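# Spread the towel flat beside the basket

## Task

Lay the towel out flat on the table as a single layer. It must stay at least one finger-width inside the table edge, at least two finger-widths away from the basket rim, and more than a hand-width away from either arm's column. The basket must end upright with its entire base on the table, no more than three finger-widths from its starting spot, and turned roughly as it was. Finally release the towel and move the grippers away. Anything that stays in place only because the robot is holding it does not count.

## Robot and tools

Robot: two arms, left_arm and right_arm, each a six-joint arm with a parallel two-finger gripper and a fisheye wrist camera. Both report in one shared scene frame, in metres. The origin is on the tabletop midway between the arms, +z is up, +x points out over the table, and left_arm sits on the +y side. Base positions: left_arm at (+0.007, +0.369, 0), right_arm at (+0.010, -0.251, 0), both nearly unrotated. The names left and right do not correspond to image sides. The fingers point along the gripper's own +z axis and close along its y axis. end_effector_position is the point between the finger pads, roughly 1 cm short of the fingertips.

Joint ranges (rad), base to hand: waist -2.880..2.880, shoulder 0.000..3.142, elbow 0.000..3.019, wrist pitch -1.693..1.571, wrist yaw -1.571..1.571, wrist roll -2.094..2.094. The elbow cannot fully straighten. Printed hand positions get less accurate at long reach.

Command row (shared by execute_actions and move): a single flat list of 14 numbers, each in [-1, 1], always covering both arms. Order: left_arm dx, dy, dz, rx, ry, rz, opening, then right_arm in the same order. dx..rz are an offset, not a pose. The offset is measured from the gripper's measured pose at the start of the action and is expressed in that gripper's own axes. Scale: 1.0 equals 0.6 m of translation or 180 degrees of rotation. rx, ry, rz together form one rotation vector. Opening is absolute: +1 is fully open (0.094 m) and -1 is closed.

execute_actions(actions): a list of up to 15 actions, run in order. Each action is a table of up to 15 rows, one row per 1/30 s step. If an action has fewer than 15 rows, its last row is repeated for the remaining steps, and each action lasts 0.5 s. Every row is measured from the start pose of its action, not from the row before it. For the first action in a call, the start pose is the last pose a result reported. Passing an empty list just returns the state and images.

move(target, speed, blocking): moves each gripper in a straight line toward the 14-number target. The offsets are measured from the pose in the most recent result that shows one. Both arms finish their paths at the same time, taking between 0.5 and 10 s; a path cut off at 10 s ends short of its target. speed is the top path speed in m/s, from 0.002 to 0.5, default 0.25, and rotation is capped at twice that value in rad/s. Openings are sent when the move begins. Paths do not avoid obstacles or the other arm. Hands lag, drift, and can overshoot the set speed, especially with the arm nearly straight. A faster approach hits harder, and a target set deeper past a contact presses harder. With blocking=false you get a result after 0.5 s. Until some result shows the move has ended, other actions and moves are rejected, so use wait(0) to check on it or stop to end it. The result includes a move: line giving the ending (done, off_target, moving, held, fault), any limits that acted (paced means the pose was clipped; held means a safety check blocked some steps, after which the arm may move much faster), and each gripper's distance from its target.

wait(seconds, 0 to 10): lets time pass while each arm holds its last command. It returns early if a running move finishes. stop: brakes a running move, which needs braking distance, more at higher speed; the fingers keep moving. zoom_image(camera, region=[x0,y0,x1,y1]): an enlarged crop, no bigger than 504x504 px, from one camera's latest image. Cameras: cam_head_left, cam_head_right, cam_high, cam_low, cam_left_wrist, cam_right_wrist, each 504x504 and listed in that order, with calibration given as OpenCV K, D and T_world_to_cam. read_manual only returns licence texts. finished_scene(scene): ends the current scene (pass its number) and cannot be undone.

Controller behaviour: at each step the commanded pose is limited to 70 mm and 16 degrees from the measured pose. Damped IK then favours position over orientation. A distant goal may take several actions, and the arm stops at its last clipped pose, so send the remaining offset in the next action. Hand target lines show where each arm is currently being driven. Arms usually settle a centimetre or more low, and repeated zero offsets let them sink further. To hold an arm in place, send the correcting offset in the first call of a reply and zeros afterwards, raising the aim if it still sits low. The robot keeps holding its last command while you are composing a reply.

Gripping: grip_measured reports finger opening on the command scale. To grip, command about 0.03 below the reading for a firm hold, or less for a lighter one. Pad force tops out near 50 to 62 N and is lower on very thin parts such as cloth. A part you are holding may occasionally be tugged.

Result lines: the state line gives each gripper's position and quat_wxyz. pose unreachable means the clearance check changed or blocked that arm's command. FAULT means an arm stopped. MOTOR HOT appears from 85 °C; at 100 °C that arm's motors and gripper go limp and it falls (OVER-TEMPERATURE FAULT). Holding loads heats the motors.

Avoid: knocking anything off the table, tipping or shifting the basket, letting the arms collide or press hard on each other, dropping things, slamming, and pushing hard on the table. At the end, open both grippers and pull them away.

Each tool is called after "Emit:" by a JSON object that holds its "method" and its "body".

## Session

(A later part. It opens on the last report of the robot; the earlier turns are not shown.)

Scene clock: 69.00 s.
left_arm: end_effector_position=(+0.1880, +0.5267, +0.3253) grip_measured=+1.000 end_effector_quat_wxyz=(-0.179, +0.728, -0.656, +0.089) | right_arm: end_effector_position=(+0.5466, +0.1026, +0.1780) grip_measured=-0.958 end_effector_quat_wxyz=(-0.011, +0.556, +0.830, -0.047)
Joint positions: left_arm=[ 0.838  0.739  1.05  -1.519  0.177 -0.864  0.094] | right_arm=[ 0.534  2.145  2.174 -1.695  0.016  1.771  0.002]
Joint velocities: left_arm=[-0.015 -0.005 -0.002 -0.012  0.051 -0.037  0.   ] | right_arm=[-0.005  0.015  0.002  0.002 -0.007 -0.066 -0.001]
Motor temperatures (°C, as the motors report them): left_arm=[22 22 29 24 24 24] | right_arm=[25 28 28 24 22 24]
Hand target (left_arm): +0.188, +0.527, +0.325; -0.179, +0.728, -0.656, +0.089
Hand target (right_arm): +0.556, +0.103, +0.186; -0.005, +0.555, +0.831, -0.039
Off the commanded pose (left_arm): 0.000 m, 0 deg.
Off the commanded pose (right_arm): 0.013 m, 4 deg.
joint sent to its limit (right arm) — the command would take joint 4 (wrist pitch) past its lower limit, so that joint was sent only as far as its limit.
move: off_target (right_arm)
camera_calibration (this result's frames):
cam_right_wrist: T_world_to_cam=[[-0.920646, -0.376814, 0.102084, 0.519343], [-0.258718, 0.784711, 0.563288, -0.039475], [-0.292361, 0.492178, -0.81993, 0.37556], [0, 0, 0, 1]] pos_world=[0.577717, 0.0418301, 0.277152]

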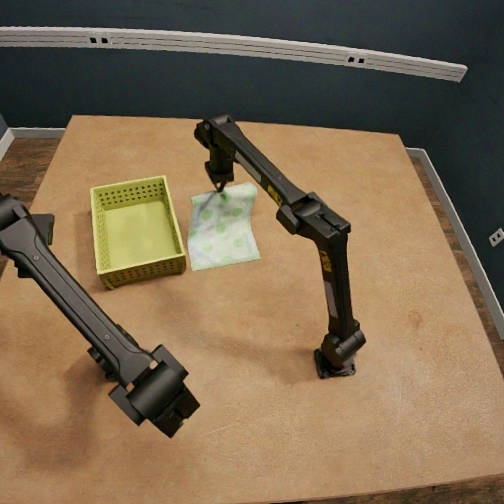

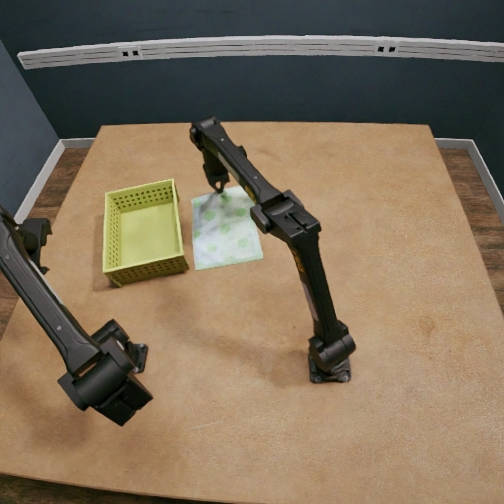

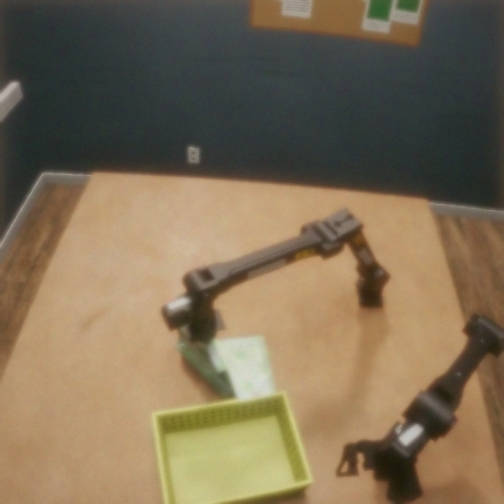

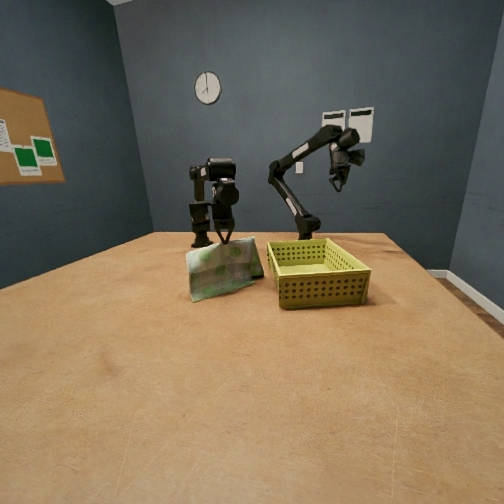

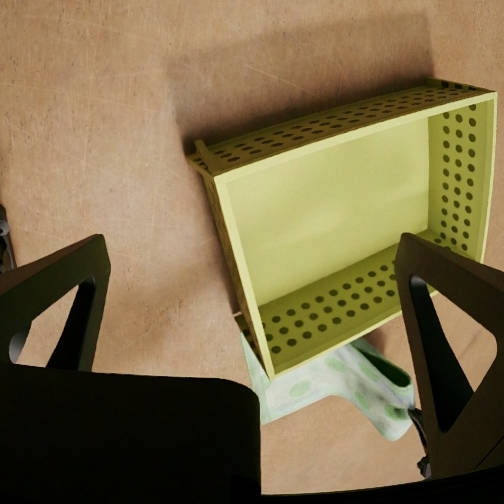

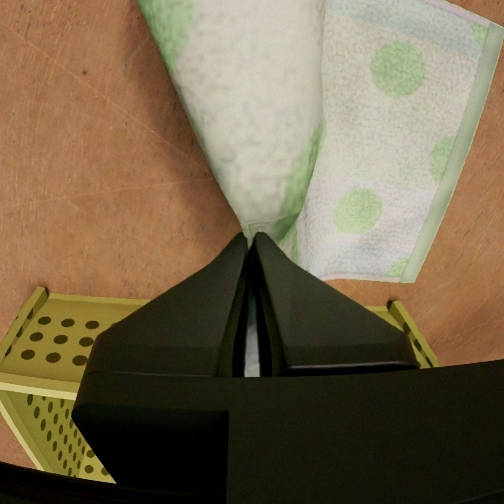

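Emit:
{"method": "move", "body": {"target": [0,0,0,0,0,0,1,-0.36,0.03,0.12,0,0,0,-1], "speed": 0.12}}

Emit:
{"method": "move", "body": {"target": [0,0,0,0,0,0,1,0,-0.05,0.1,0,0,0,0], "speed": 0.08}}

Emit:
{"method": "move", "body": {"target": [0,0,0,0,0,0,1,-0.3,0,-0.3,0,0,0,1]}}

Scene clock: 81.17 s.
left_arm: end_effector_position=(+0.1880, +0.5267, +0.3253) grip_measured=+1.000 end_effector_quat_wxyz=(-0.179, +0.728, -0.656, +0.089) | right_arm: end_effector_position=(+0.6334, -0.0959, +0.1146) grip_measured=-0.958 end_effector_quat_wxyz=(-0.021, +0.562, +0.826, -0.048)
Joint positions: left_arm=[ 0.838  0.739  1.05  -1.519  0.177 -0.864  0.094] | right_arm=[ 0.199  2.157  2.028 -1.541  0.031  1.451  0.002]
Joint velocities: left_arm=[-0.005 -0.005  0.012 -0.022  0.037 -0.007  0.   ] | right_arm=[-0.015 -0.015 -0.007 -0.017  0.066 -0.022  0.   ]
Motor temperatures (°C, as the motors report them): left_arm=[22 22 29 24 24 24] | right_arm=[25 30 29 24 22 24]
Hand target (left_arm): +0.188, +0.527, +0.325; -0.179, +0.728, -0.655, +0.089
Hand target (right_arm): +0.639, -0.093, +0.110; -0.016, +0.556, +0.830, -0.045
Off the commanded pose (left_arm): 0.000 m, 0 deg.
Off the commanded pose (right_arm): 0.007 m, 1 deg.
move: done
camera_calibration (this result's frames):
cam_right_wrist: T_world_to_cam=[[-0.924241, -0.364401, 0.113971, 0.533001], [-0.237671, 0.782716, 0.575211, 0.159509], [-0.298814, 0.504546, -0.810027, 0.450786], [0, 0, 0, 1]] pos_world=[0.665234, -0.158067, 0.21265]

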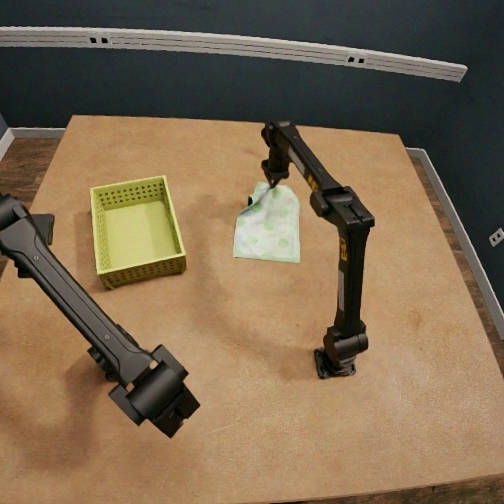

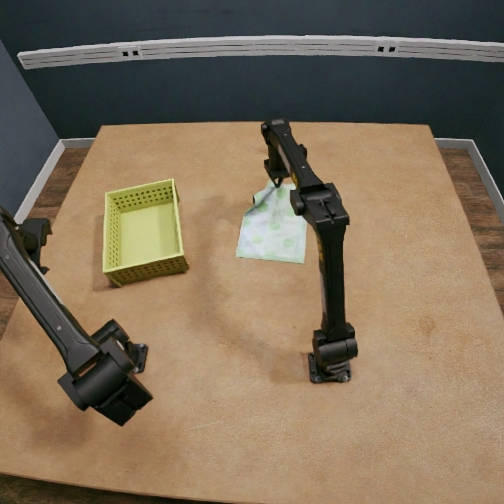

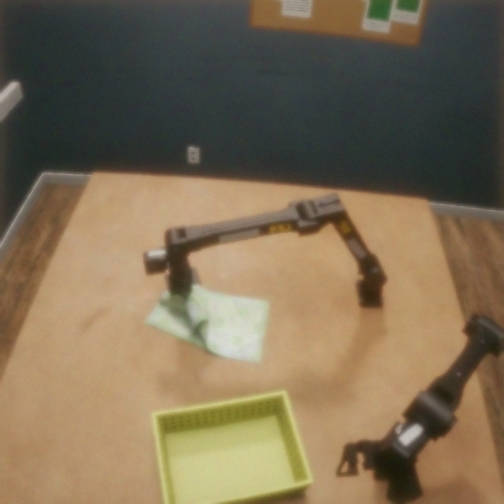

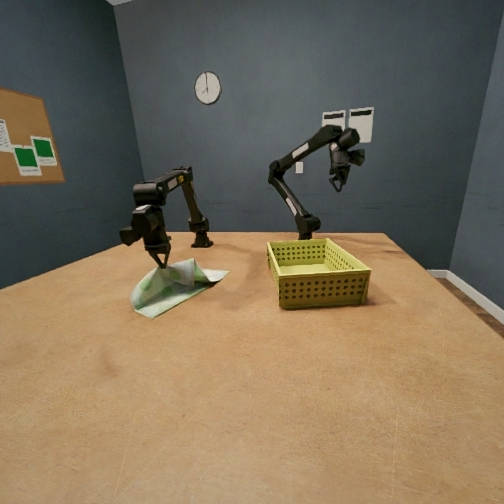

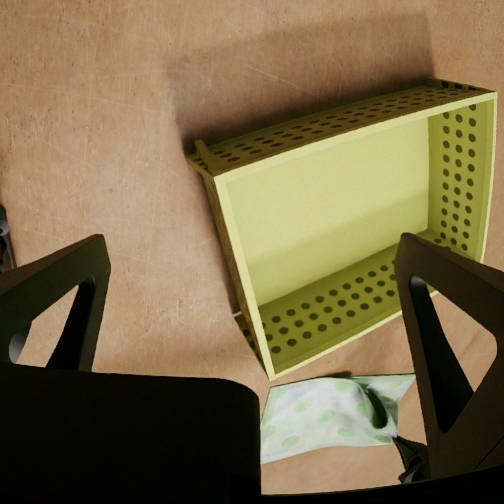

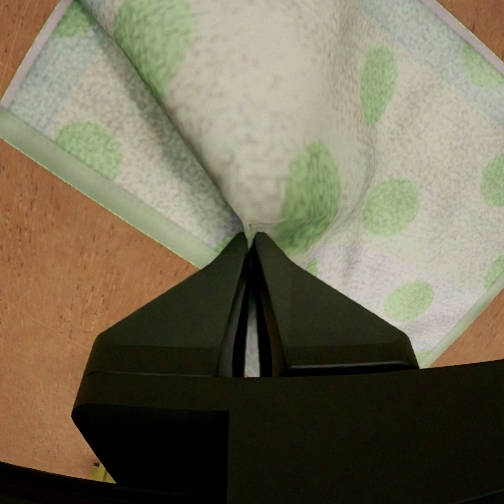

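Scene clock: 82.37 s.
left_arm: end_effector_position=(+0.1880, +0.5267, +0.3253) grip_measured=+1.000 end_effector_quat_wxyz=(-0.179, +0.728, -0.656, +0.089) | right_arm: end_effector_position=(+0.5937, -0.1064, +0.0412) grip_measured=-0.002 end_effector_quat_wxyz=(-0.034, +0.561, +0.825, -0.063)
Joint positions: left_arm=[ 0.838  0.739  1.05  -1.519  0.177 -0.864  0.094] | right_arm=[ 0.199  2.121  1.765 -1.355  0.031  1.451  0.047]
Joint velocities: left_arm=[-0.015 -0.005  0.002  0.012  0.007 -0.081  0.   ] | right_arm=[ 0.005 -0.005 -0.017  0.002 -0.051  0.022 -0.001]
Motor temperatures (°C, as the motors report them): left_arm=[22 22 29 24 24 24] | right_arm=[25 30 29 24 22 24]
Hand target (left_arm): +0.188, +0.527, +0.325; -0.179, +0.728, -0.656, +0.089
Hand target (right_arm): +0.601, -0.109, +0.057; -0.021, +0.562, +0.826, -0.048
Off the commanded pose (left_arm): 0.000 m, 0 deg.
Off the commanded pose (right_arm): 0.018 m, 2 deg.
move: off_target (right_arm)
camera_calibration (this result's frames):
cam_right_wrist: T_world_to_cam=[[-0.918969, -0.362648, 0.154864, 0.496229], [-0.214197, 0.788807, 0.57611, 0.187207], [-0.331083, 0.496256, -0.802567, 0.402761], [0, 0, 0, 1]] pos_world=[0.629466, -0.167586, 0.138542]

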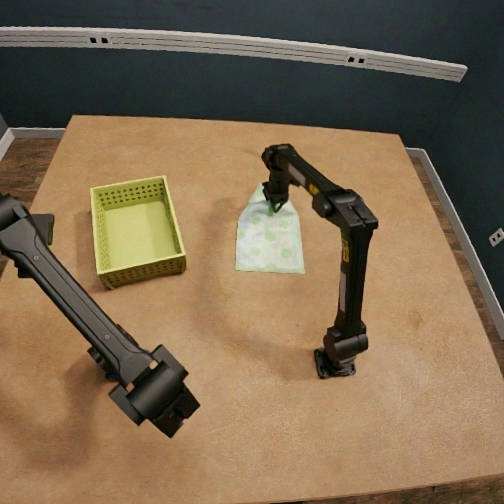

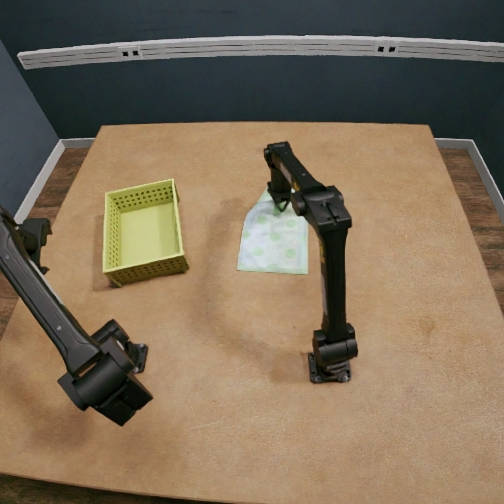

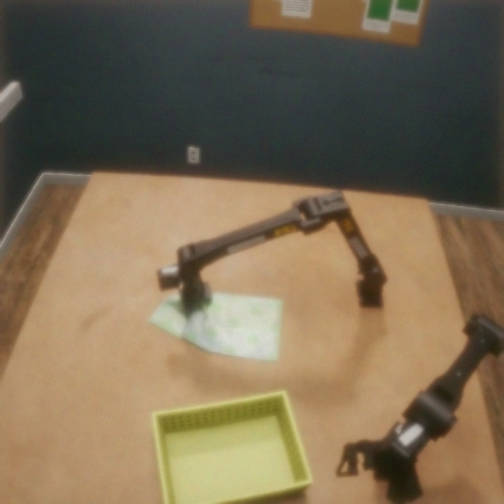

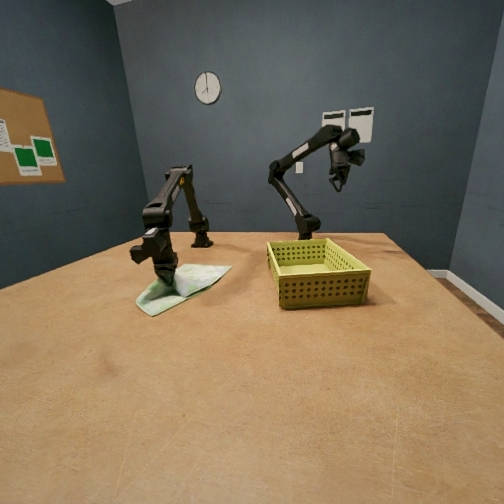

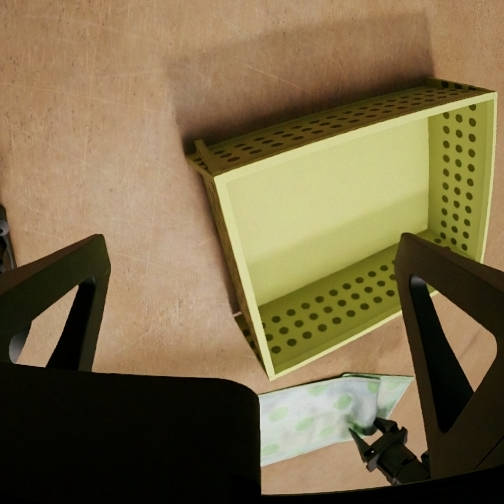

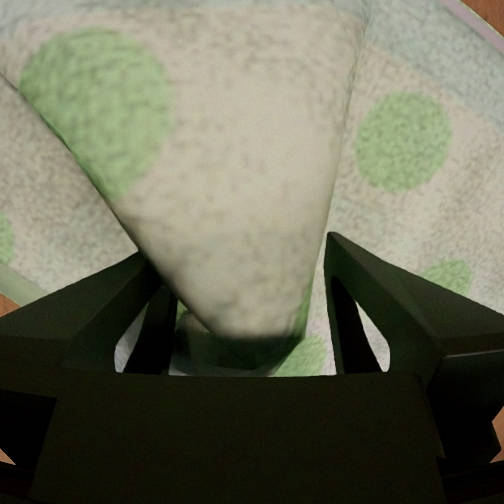

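Scene clock: 84.03 s.
left_arm: end_effector_position=(+0.1880, +0.5267, +0.3253) grip_measured=+1.000 end_effector_quat_wxyz=(-0.179, +0.728, -0.656, +0.089) | right_arm: end_effector_position=(+0.6717, -0.2662, +0.2130) grip_measured=+1.000 end_effector_quat_wxyz=(+0.014, +0.567, +0.823, -0.023)
Joint positions: left_arm=[ 0.838  0.739  1.05  -1.519  0.177 -0.864  0.094] | right_arm=[-0.062  2.141  2.262 -1.695  0.054  1.2    0.094]
Joint velocities: left_arm=[-0.005 -0.024 -0.012  0.002 -0.022  0.066  0.   ] | right_arm=[-0.015 -0.015  0.002  0.012  0.037 -0.007  0.   ]
Motor temperatures (°C, as the motors report them): left_arm=[22 22 29 24 24 24] | right_arm=[25 30 29 24 22 24]
Hand target (left_arm): +0.188, +0.527, +0.325; -0.179, +0.728, -0.656, +0.089
Hand target (right_arm): +0.678, -0.263, +0.220; +0.021, +0.561, +0.827, -0.021
Off the commanded pose (left_arm): 0.000 m, 0 deg.
Off the commanded pose (right_arm): 0.015 m, 7 deg.
joint sent to its limit (right arm) — the command would take joint 4 (wrist pitch) past its lower limit, so that joint was sent only as far as its limit.
move: off_target (right_arm)
camera_calibration (this result's frames):
cam_right_wrist: T_world_to_cam=[[-0.933955, -0.35566, 0.0351226, 0.520769], [-0.277963, 0.784647, 0.554134, 0.277419], [-0.224642, 0.507774, -0.831686, 0.583508], [0, 0, 0, 1]] pos_world=[0.694568, -0.328749, 0.313277]

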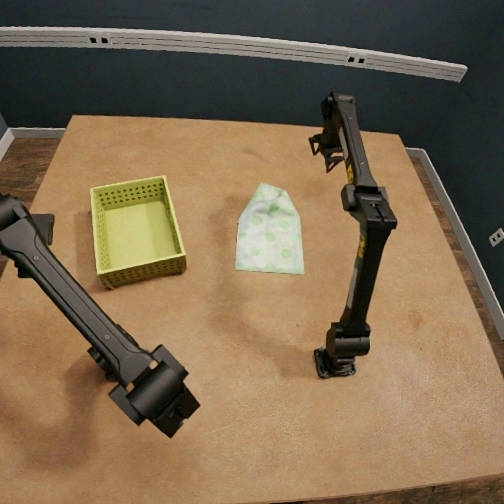

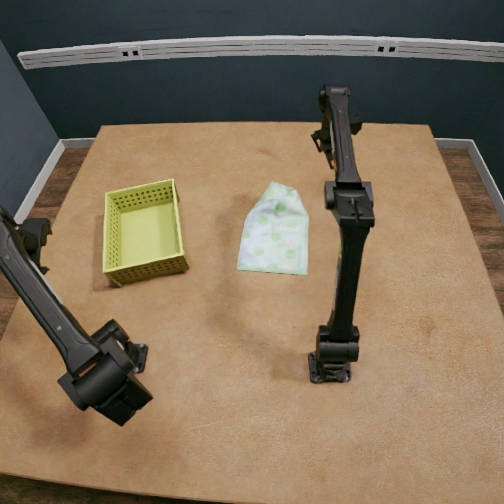

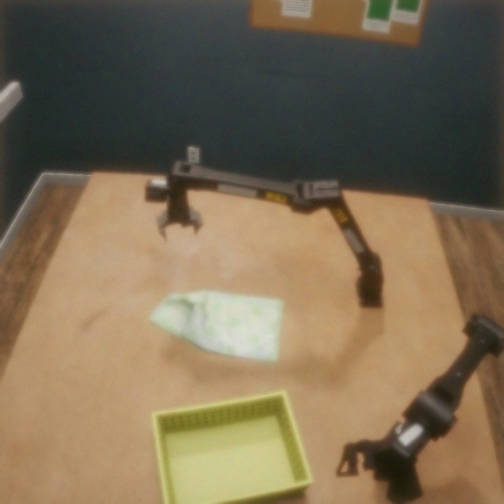

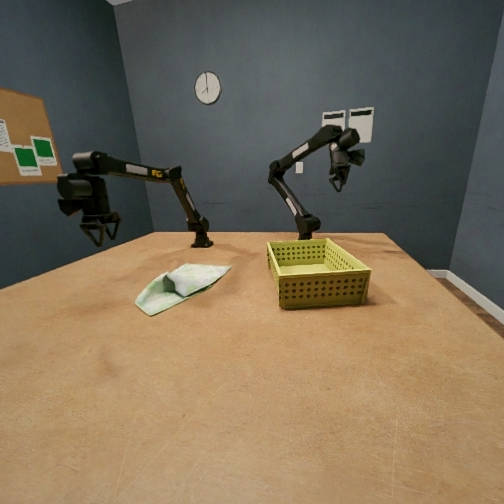

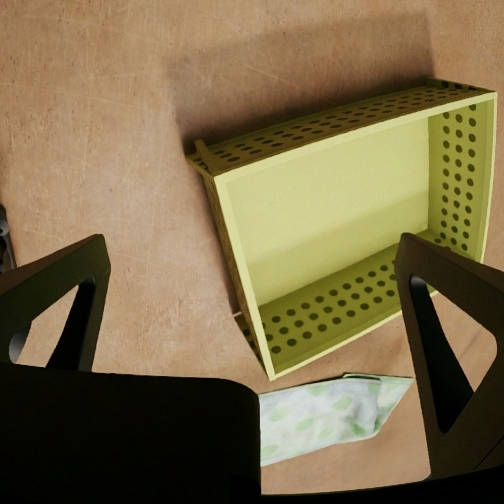

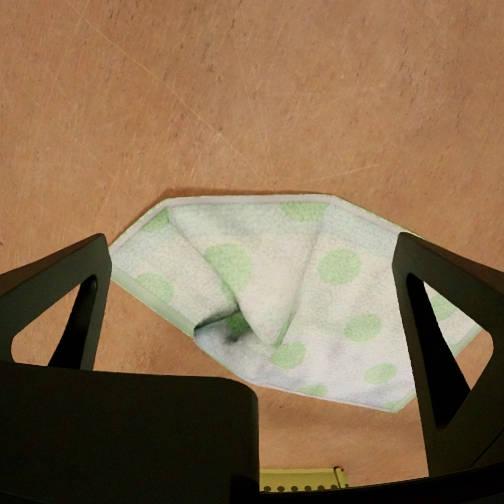

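Emit:
{"method": "move", "body": {"target": [0,0,0,0,0,0,1,0.535,-0.39,0.28,0,0,0.117,-0.2]}}

Scene clock: 91.03 s.
left_arm: end_effector_position=(+0.1880, +0.5267, +0.3253) grip_measured=+1.000 end_effector_quat_wxyz=(-0.179, +0.728, -0.656, +0.089) | right_arm: end_effector_position=(+0.3353, -0.0634, +0.0208) grip_measured=-0.198 end_effector_quat_wxyz=(+0.016, +0.692, +0.721, -0.039)
Joint positions: left_arm=[ 0.838  0.739  1.05  -1.519  0.177 -0.864  0.094] | right_arm=[ 0.494  1.59   0.903 -0.953  0.052  2.08   0.038]
Joint velocities: left_arm=[-0.015 -0.015 -0.007 -0.002 -0.022  0.007  0.   ] | right_arm=[-0.005  0.005  0.017 -0.007  0.037 -0.022  0.001]
Motor temperatures (°C, as the motors report them): left_arm=[22 22 30 24 24 24] | right_arm=[25 30 29 24 22 24]
Hand target (left_arm): +0.188, +0.527, +0.325; -0.179, +0.728, -0.656, +0.089
Hand target (right_arm): +0.343, -0.061, +0.029; +0.020, +0.699, +0.715, -0.021
Off the commanded pose (left_arm): 0.000 m, 0 deg.
Off the commanded pose (right_arm): 0.015 m, 3 deg.
joint sent to its limit (right arm) — the command would take joint 6 (wrist roll) past its upper limit, so that joint was sent only as far as its limit.
move: off_target (right_arm)
camera_calibration (this result's frames):
cam_right_wrist: T_world_to_cam=[[-0.998099, -0.0404488, 0.0465076, 0.326757], [-0.0097218, 0.848412, 0.529246, 0.0459398], [-0.060865, 0.527788, -0.847193, 0.19178], [0, 0, 0, 1]] pos_world=[0.338255, -0.126978, 0.122965]

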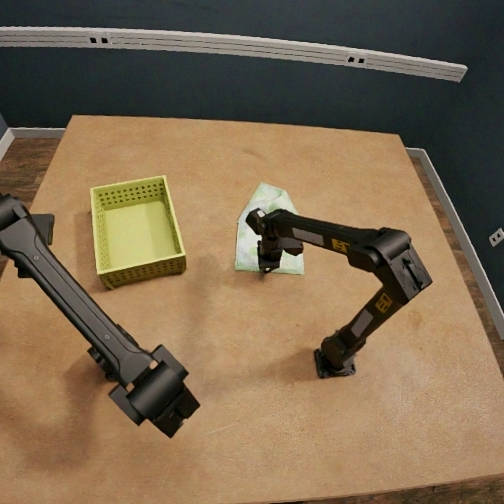

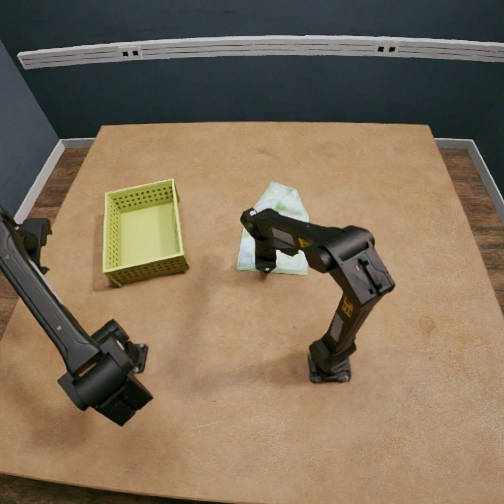

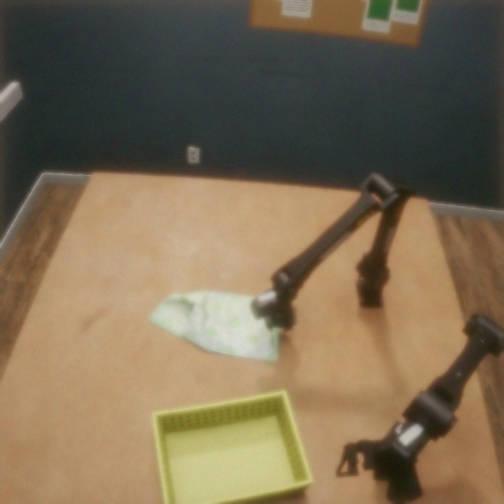

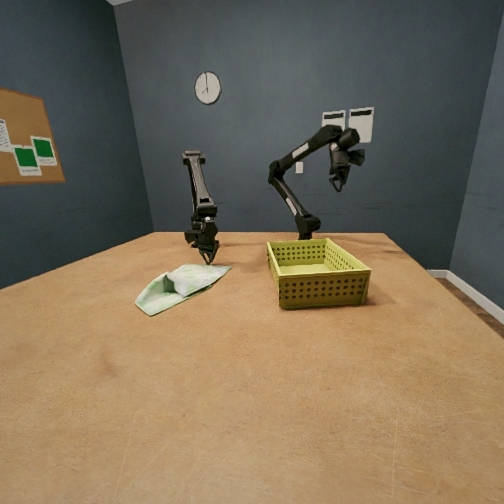

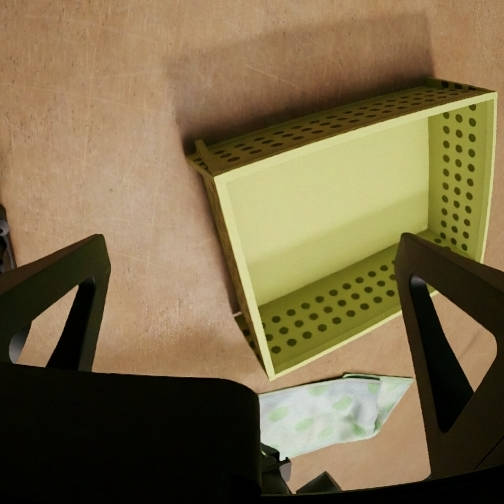

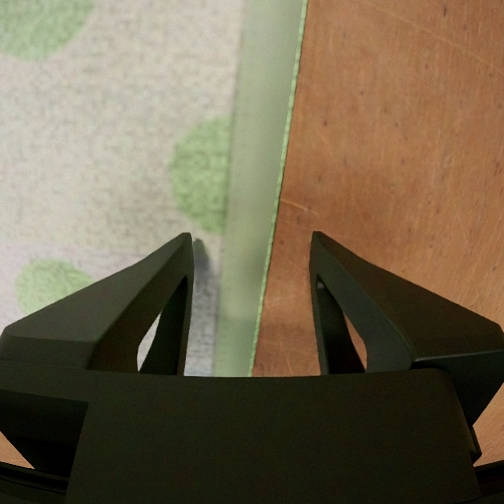

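Well placed. Lower, close, pull back.

Emit:
{"method": "execute_actions", "body": {"actions": [[[0,0,0,0,0,0,1,0,0,0.03,0,0,0,-0.2]],[[0,0,0,0,0,0,1,0,0,0.01,0,0,0,-1]],[[0,0,0,0,0,0,1,0,0,-0.03,0,0,0,-1]]]}}

Emit:
{"method": "move", "body": {"target": [0,0,0,0,0,0,1,0,-0.2,-0.03,0,0,0,-1], "speed": 0.08}}

Scene clock: 95.00 s.
left_arm: end_effector_position=(+0.1880, +0.5267, +0.3253) grip_measured=+1.000 end_effector_quat_wxyz=(-0.179, +0.728, -0.656, +0.089) | right_arm: end_effector_position=(+0.3282, -0.0677, +0.0150) grip_measured=-0.964 end_effector_quat_wxyz=(+0.015, +0.692, +0.720, -0.046)
Joint positions: left_arm=[ 0.838  0.739  1.05  -1.519  0.177 -0.864  0.094] | right_arm=[ 0.494  1.59   0.884 -0.947  0.052  2.082  0.002]
Joint velocities: left_arm=[-0.015 -0.005 -0.012 -0.012 -0.037 -0.007  0.   ] | right_arm=[-0.015  0.005 -0.017 -0.002 -0.051 -0.081  0.   ]
Motor temperatures (°C, as the motors report them): left_arm=[22 22 30 24 24 24] | right_arm=[25 29 29 24 22 24]
Hand target (left_arm): +0.188, +0.527, +0.325; -0.179, +0.728, -0.656, +0.089
Hand target (right_arm): +0.335, -0.063, +0.026; +0.017, +0.693, +0.720, -0.036
Off the commanded pose (left_arm): 0.000 m, 0 deg.
Off the commanded pose (right_arm): 0.014 m, 1 deg.
camera_calibration (this result's frames):
cam_right_wrist: T_world_to_cam=[[-0.997546, -0.0377711, 0.0589558, 0.319589], [-0.00137867, 0.852449, 0.522809, 0.050263], [-0.0700039, 0.521444, -0.850409, 0.191323], [0, 0, 0, 1]] pos_world=[0.332267, -0.13054, 0.117584]

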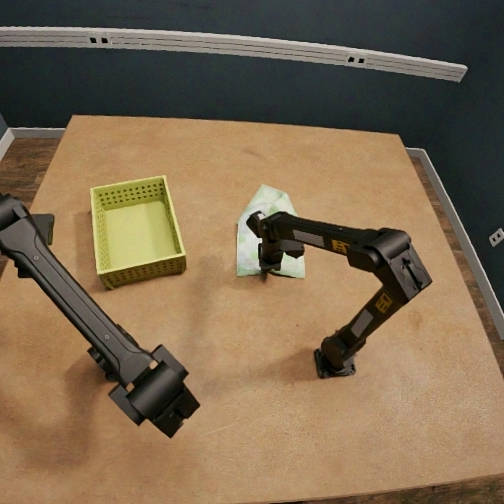

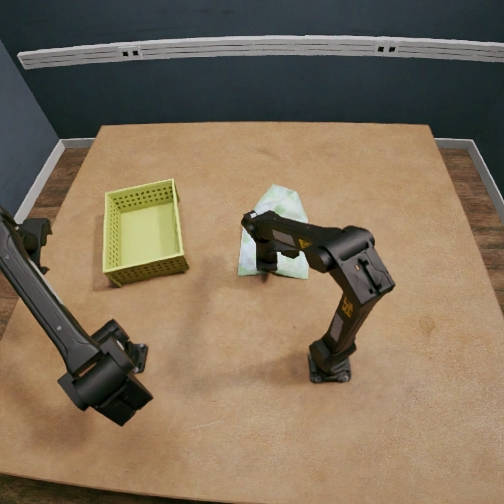

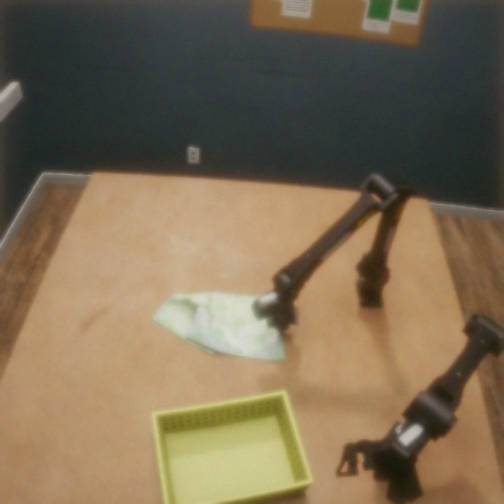

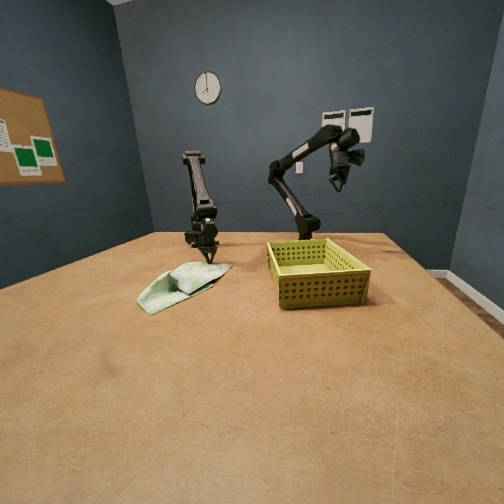

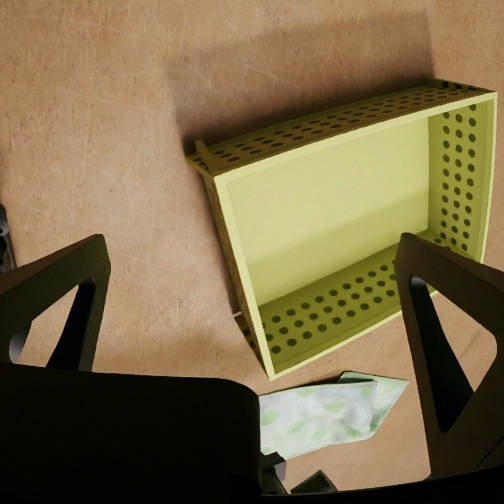

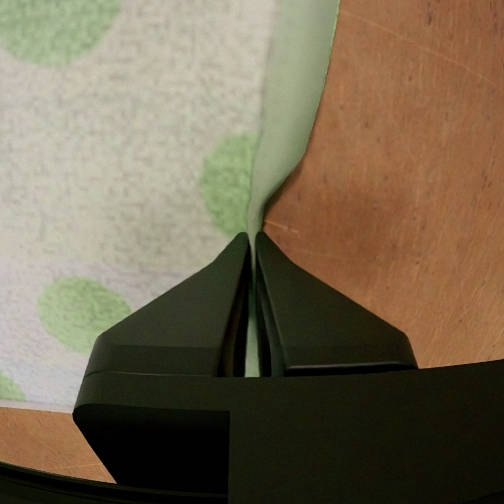

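Scene clock: 96.83 s.
left_arm: end_effector_position=(+0.1880, +0.5267, +0.3253) grip_measured=+1.000 end_effector_quat_wxyz=(-0.179, +0.728, -0.656, +0.089) | right_arm: end_effector_position=(+0.2130, -0.0730, +0.0326) grip_measured=-0.964 end_effector_quat_wxyz=(-0.027, +0.638, +0.768, -0.040)
Joint positions: left_arm=[ 0.838  0.739  1.05  -1.519  0.177 -0.864  0.094] | right_arm=[ 0.644  1.317  0.648 -0.991 -0.038  2.083  0.002]
Joint velocities: left_arm=[ 0.005 -0.015  0.022 -0.017 -0.037  0.066  0.   ] | right_arm=[ 0.005  0.005 -0.017 -0.022 -0.022  0.051 -0.   ]
Motor temperatures (°C, as the motors report them): left_arm=[22 22 30 24 24 24] | right_arm=[25 29 29 24 22 24]
Hand target (left_arm): +0.188, +0.527, +0.325; -0.179, +0.728, -0.656, +0.089
Hand target (right_arm): +0.211, -0.072, +0.036; -0.029, +0.639, +0.767, -0.040
Off the commanded pose (left_arm): 0.000 m, 0 deg.
Off the commanded pose (right_arm): 0.007 m, 10 deg.
joint sent to its limit (right arm) — the command would take joint 6 (wrist roll) past its upper limit, so that joint was sent only as far as its limit.
move: off_target (right_arm)
camera_calibration (this result's frames):
cam_right_wrist: T_world_to_cam=[[-0.977163, -0.183083, 0.107859, 0.186887], [-0.0870692, 0.808001, 0.582712, 0.0584692], [-0.193835, 0.560014, -0.805489, 0.228738], [0, 0, 0, 1]] pos_world=[0.232047, -0.141124, 0.130018]

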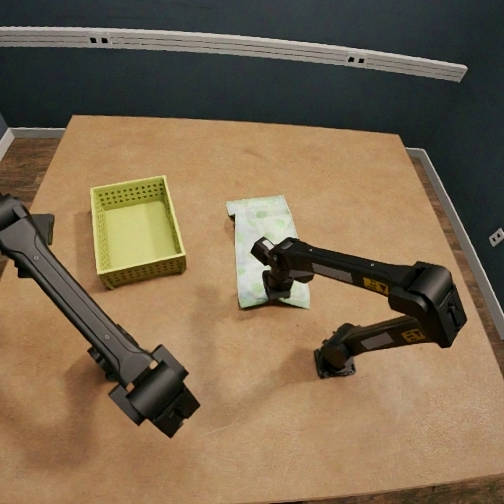

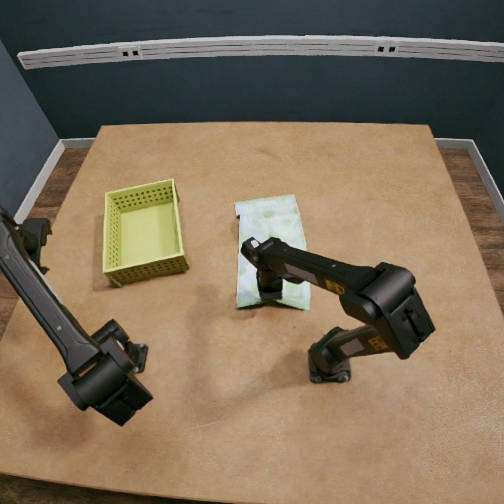

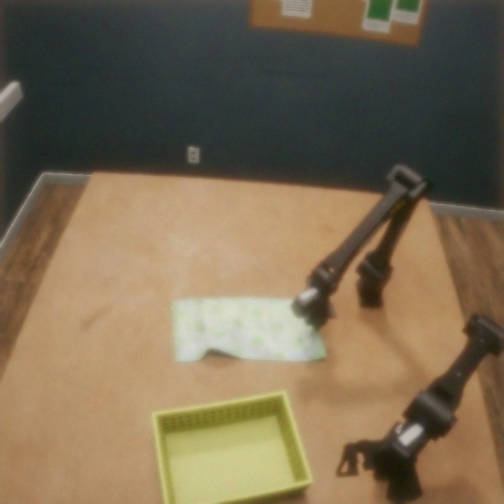

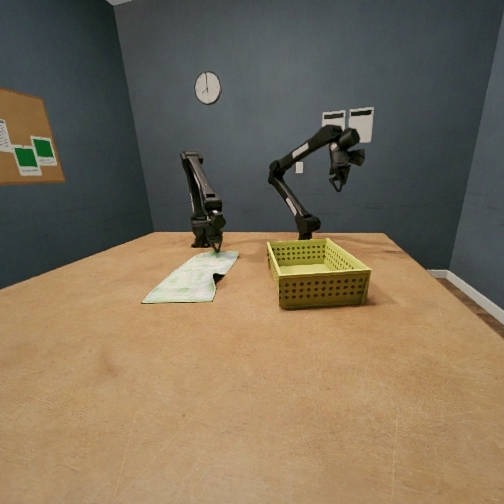

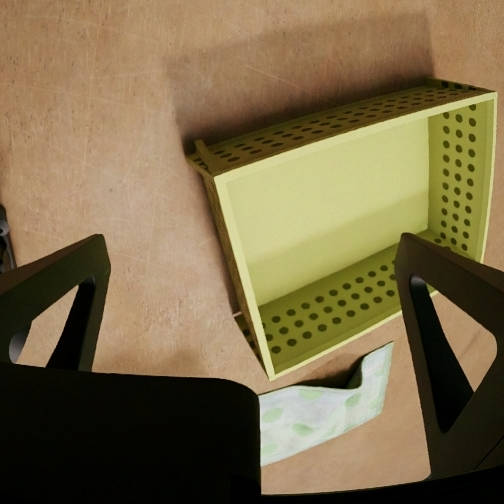

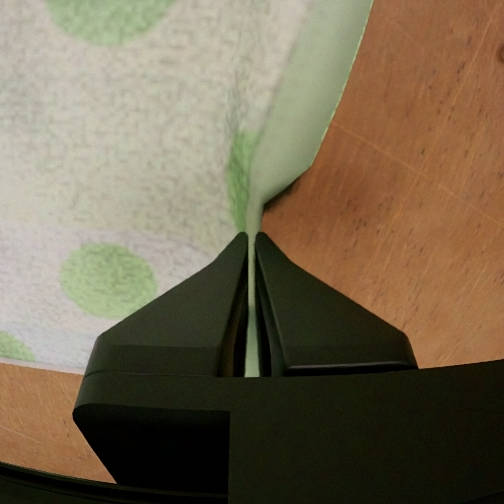

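Emit:
{"method": "execute_actions", "body": {"actions": [[[0,0,0,0,0,0,1,0,-0.02,0.02,0,0,0,0]],[[0,0,0,0,0,0,1,0,-0.02,-0.1,0,0,0,1]]]}}

Emit:
{"method": "move", "body": {"target": [0,0,0,0,0,0,1,-0.1,0.3,-0.4,0,0,0,1]}}

Scene clock: 102.30 s.
left_arm: end_effector_position=(+0.1880, +0.5267, +0.3253) grip_measured=+1.000 end_effector_quat_wxyz=(-0.179, +0.728, -0.656, +0.089) | right_arm: end_effector_position=(+0.1843, -0.0922, +0.0707) grip_measured=+1.000 end_effector_quat_wxyz=(-0.030, +0.632, +0.772, -0.058)
Joint positions: left_arm=[ 0.838  0.739  1.05  -1.519  0.177 -0.864  0.094] | right_arm=[ 0.658  1.168  0.644 -1.171 -0.04   2.083  0.094]
Joint velocities: left_arm=[ 0.005 -0.005 -0.007  0.002 -0.022  0.007  0.   ] | right_arm=[ 0.015  0.005  0.007 -0.017 -0.051 -0.007  0.   ]
Motor temperatures (°C, as the motors report them): left_arm=[22 22 30 24 24 24] | right_arm=[25 29 28 24 22 24]
Hand target (left_arm): +0.188, +0.527, +0.325; -0.179, +0.728, -0.656, +0.089
Hand target (right_arm): +0.191, -0.083, +0.079; -0.030, +0.633, +0.772, -0.052
Off the commanded pose (left_arm): 0.000 m, 0 deg.
Off the commanded pose (right_arm): 0.016 m, 1 deg.
joint sent to its limit (right arm) — the command would take joint 6 (wrist roll) past its upper limit, so that joint was sent only as far as its limit.
camera_calibration (this result's frames):
cam_right_wrist: T_world_to_cam=[[-0.970949, -0.194333, 0.139618, 0.146818], [-0.0822796, 0.819036, 0.567811, 0.0503842], [-0.224697, 0.539828, -0.811232, 0.268822], [0, 0, 0, 1]] pos_world=[0.207102, -0.157852, 0.168969]

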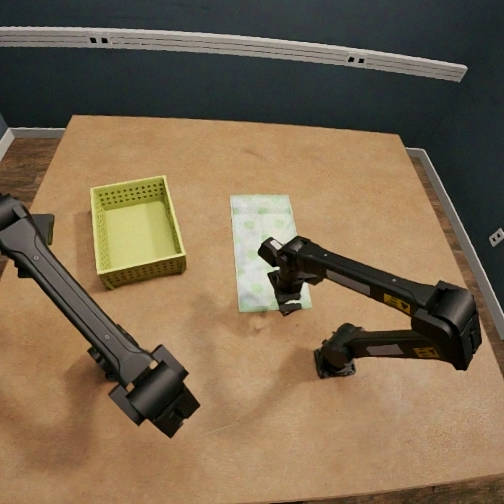

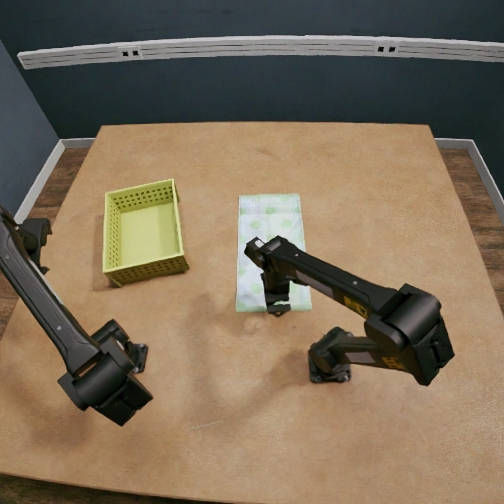

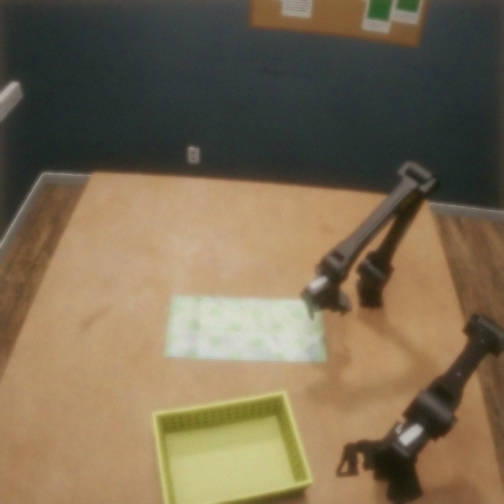

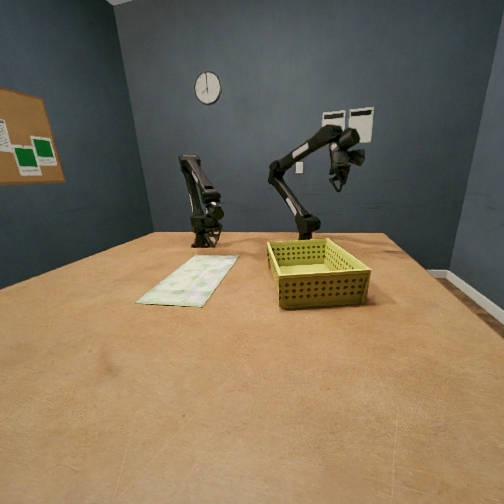

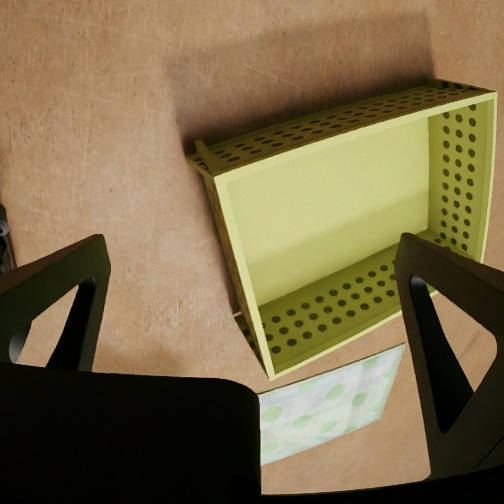

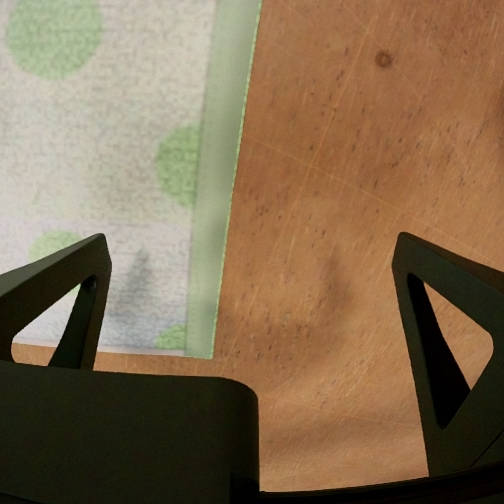

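Scene clock: 103.93 s.
left_arm: end_effector_position=(+0.1880, +0.5267, +0.3253) grip_measured=+1.000 end_effector_quat_wxyz=(-0.179, +0.728, -0.656, +0.089) | right_arm: end_effector_position=(+0.3885, -0.1089, +0.2765) grip_measured=+1.000 end_effector_quat_wxyz=(-0.031, +0.637, +0.769, -0.044)
Joint positions: left_arm=[ 0.838  0.739  1.05  -1.519  0.177 -0.864  0.094] | right_arm=[ 0.303  1.464  1.481 -1.695 -0.01   1.739  0.094]
Joint velocities: left_arm=[-0.005  0.005  0.007 -0.017  0.022  0.051  0.   ] | right_arm=[ 0.005 -0.015 -0.007 -0.012 -0.022 -0.066  0.   ]
Motor temperatures (°C, as the motors report them): left_arm=[22 22 30 24 24 24] | right_arm=[25 29 28 24 22 24]
Hand target (left_arm): +0.188, +0.527, +0.325; -0.179, +0.728, -0.656, +0.089
Hand target (right_arm): +0.397, -0.107, +0.288; -0.024, +0.633, +0.773, -0.036
Off the commanded pose (left_arm): 0.000 m, 0 deg.
Off the commanded pose (right_arm): 0.017 m, 2 deg.
joint sent to its limit (right arm) — the command would take joint 4 (wrist pitch) past its lower limit, so that joint was sent only as far as its limit.
move: off_target (right_arm)
camera_calibration (this result's frames):
cam_right_wrist: T_world_to_cam=[[-0.975217, -0.186281, 0.119376, 0.321201], [-0.082865, 0.807807, 0.583593, -0.0412674], [-0.205145, 0.559238, -0.803224, 0.482983], [0, 0, 0, 1]] pos_world=[0.408903, -0.176933, 0.373683]

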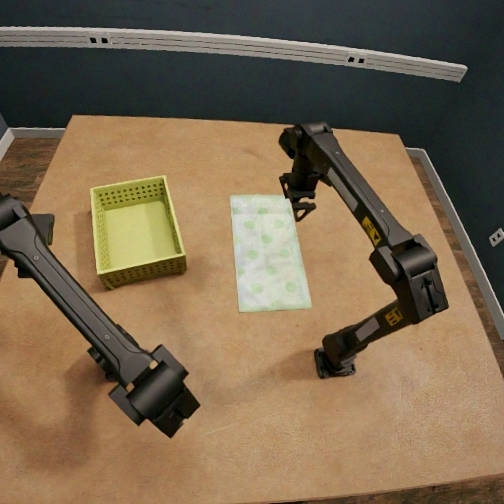

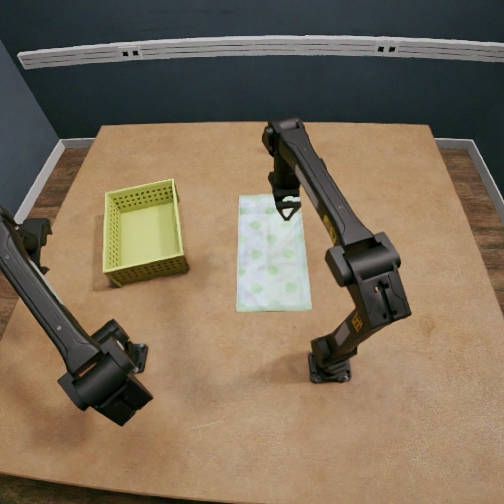

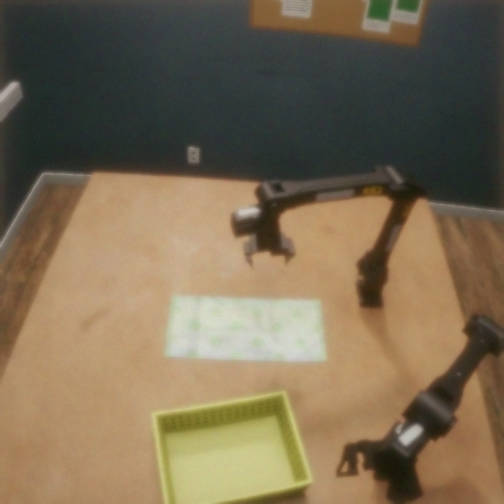

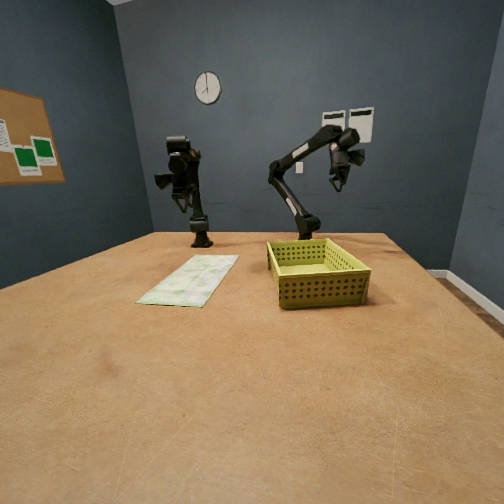

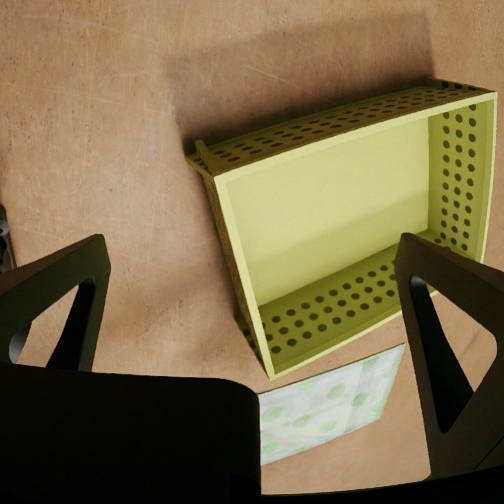

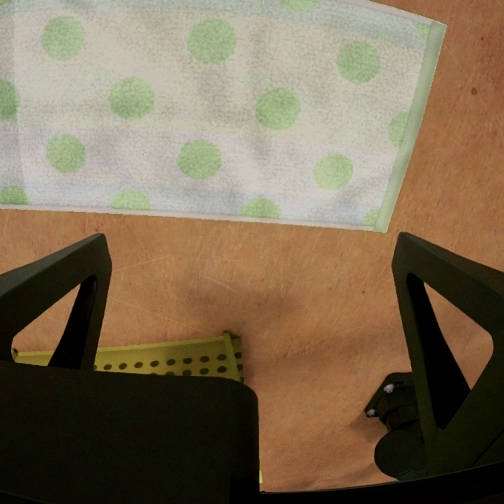

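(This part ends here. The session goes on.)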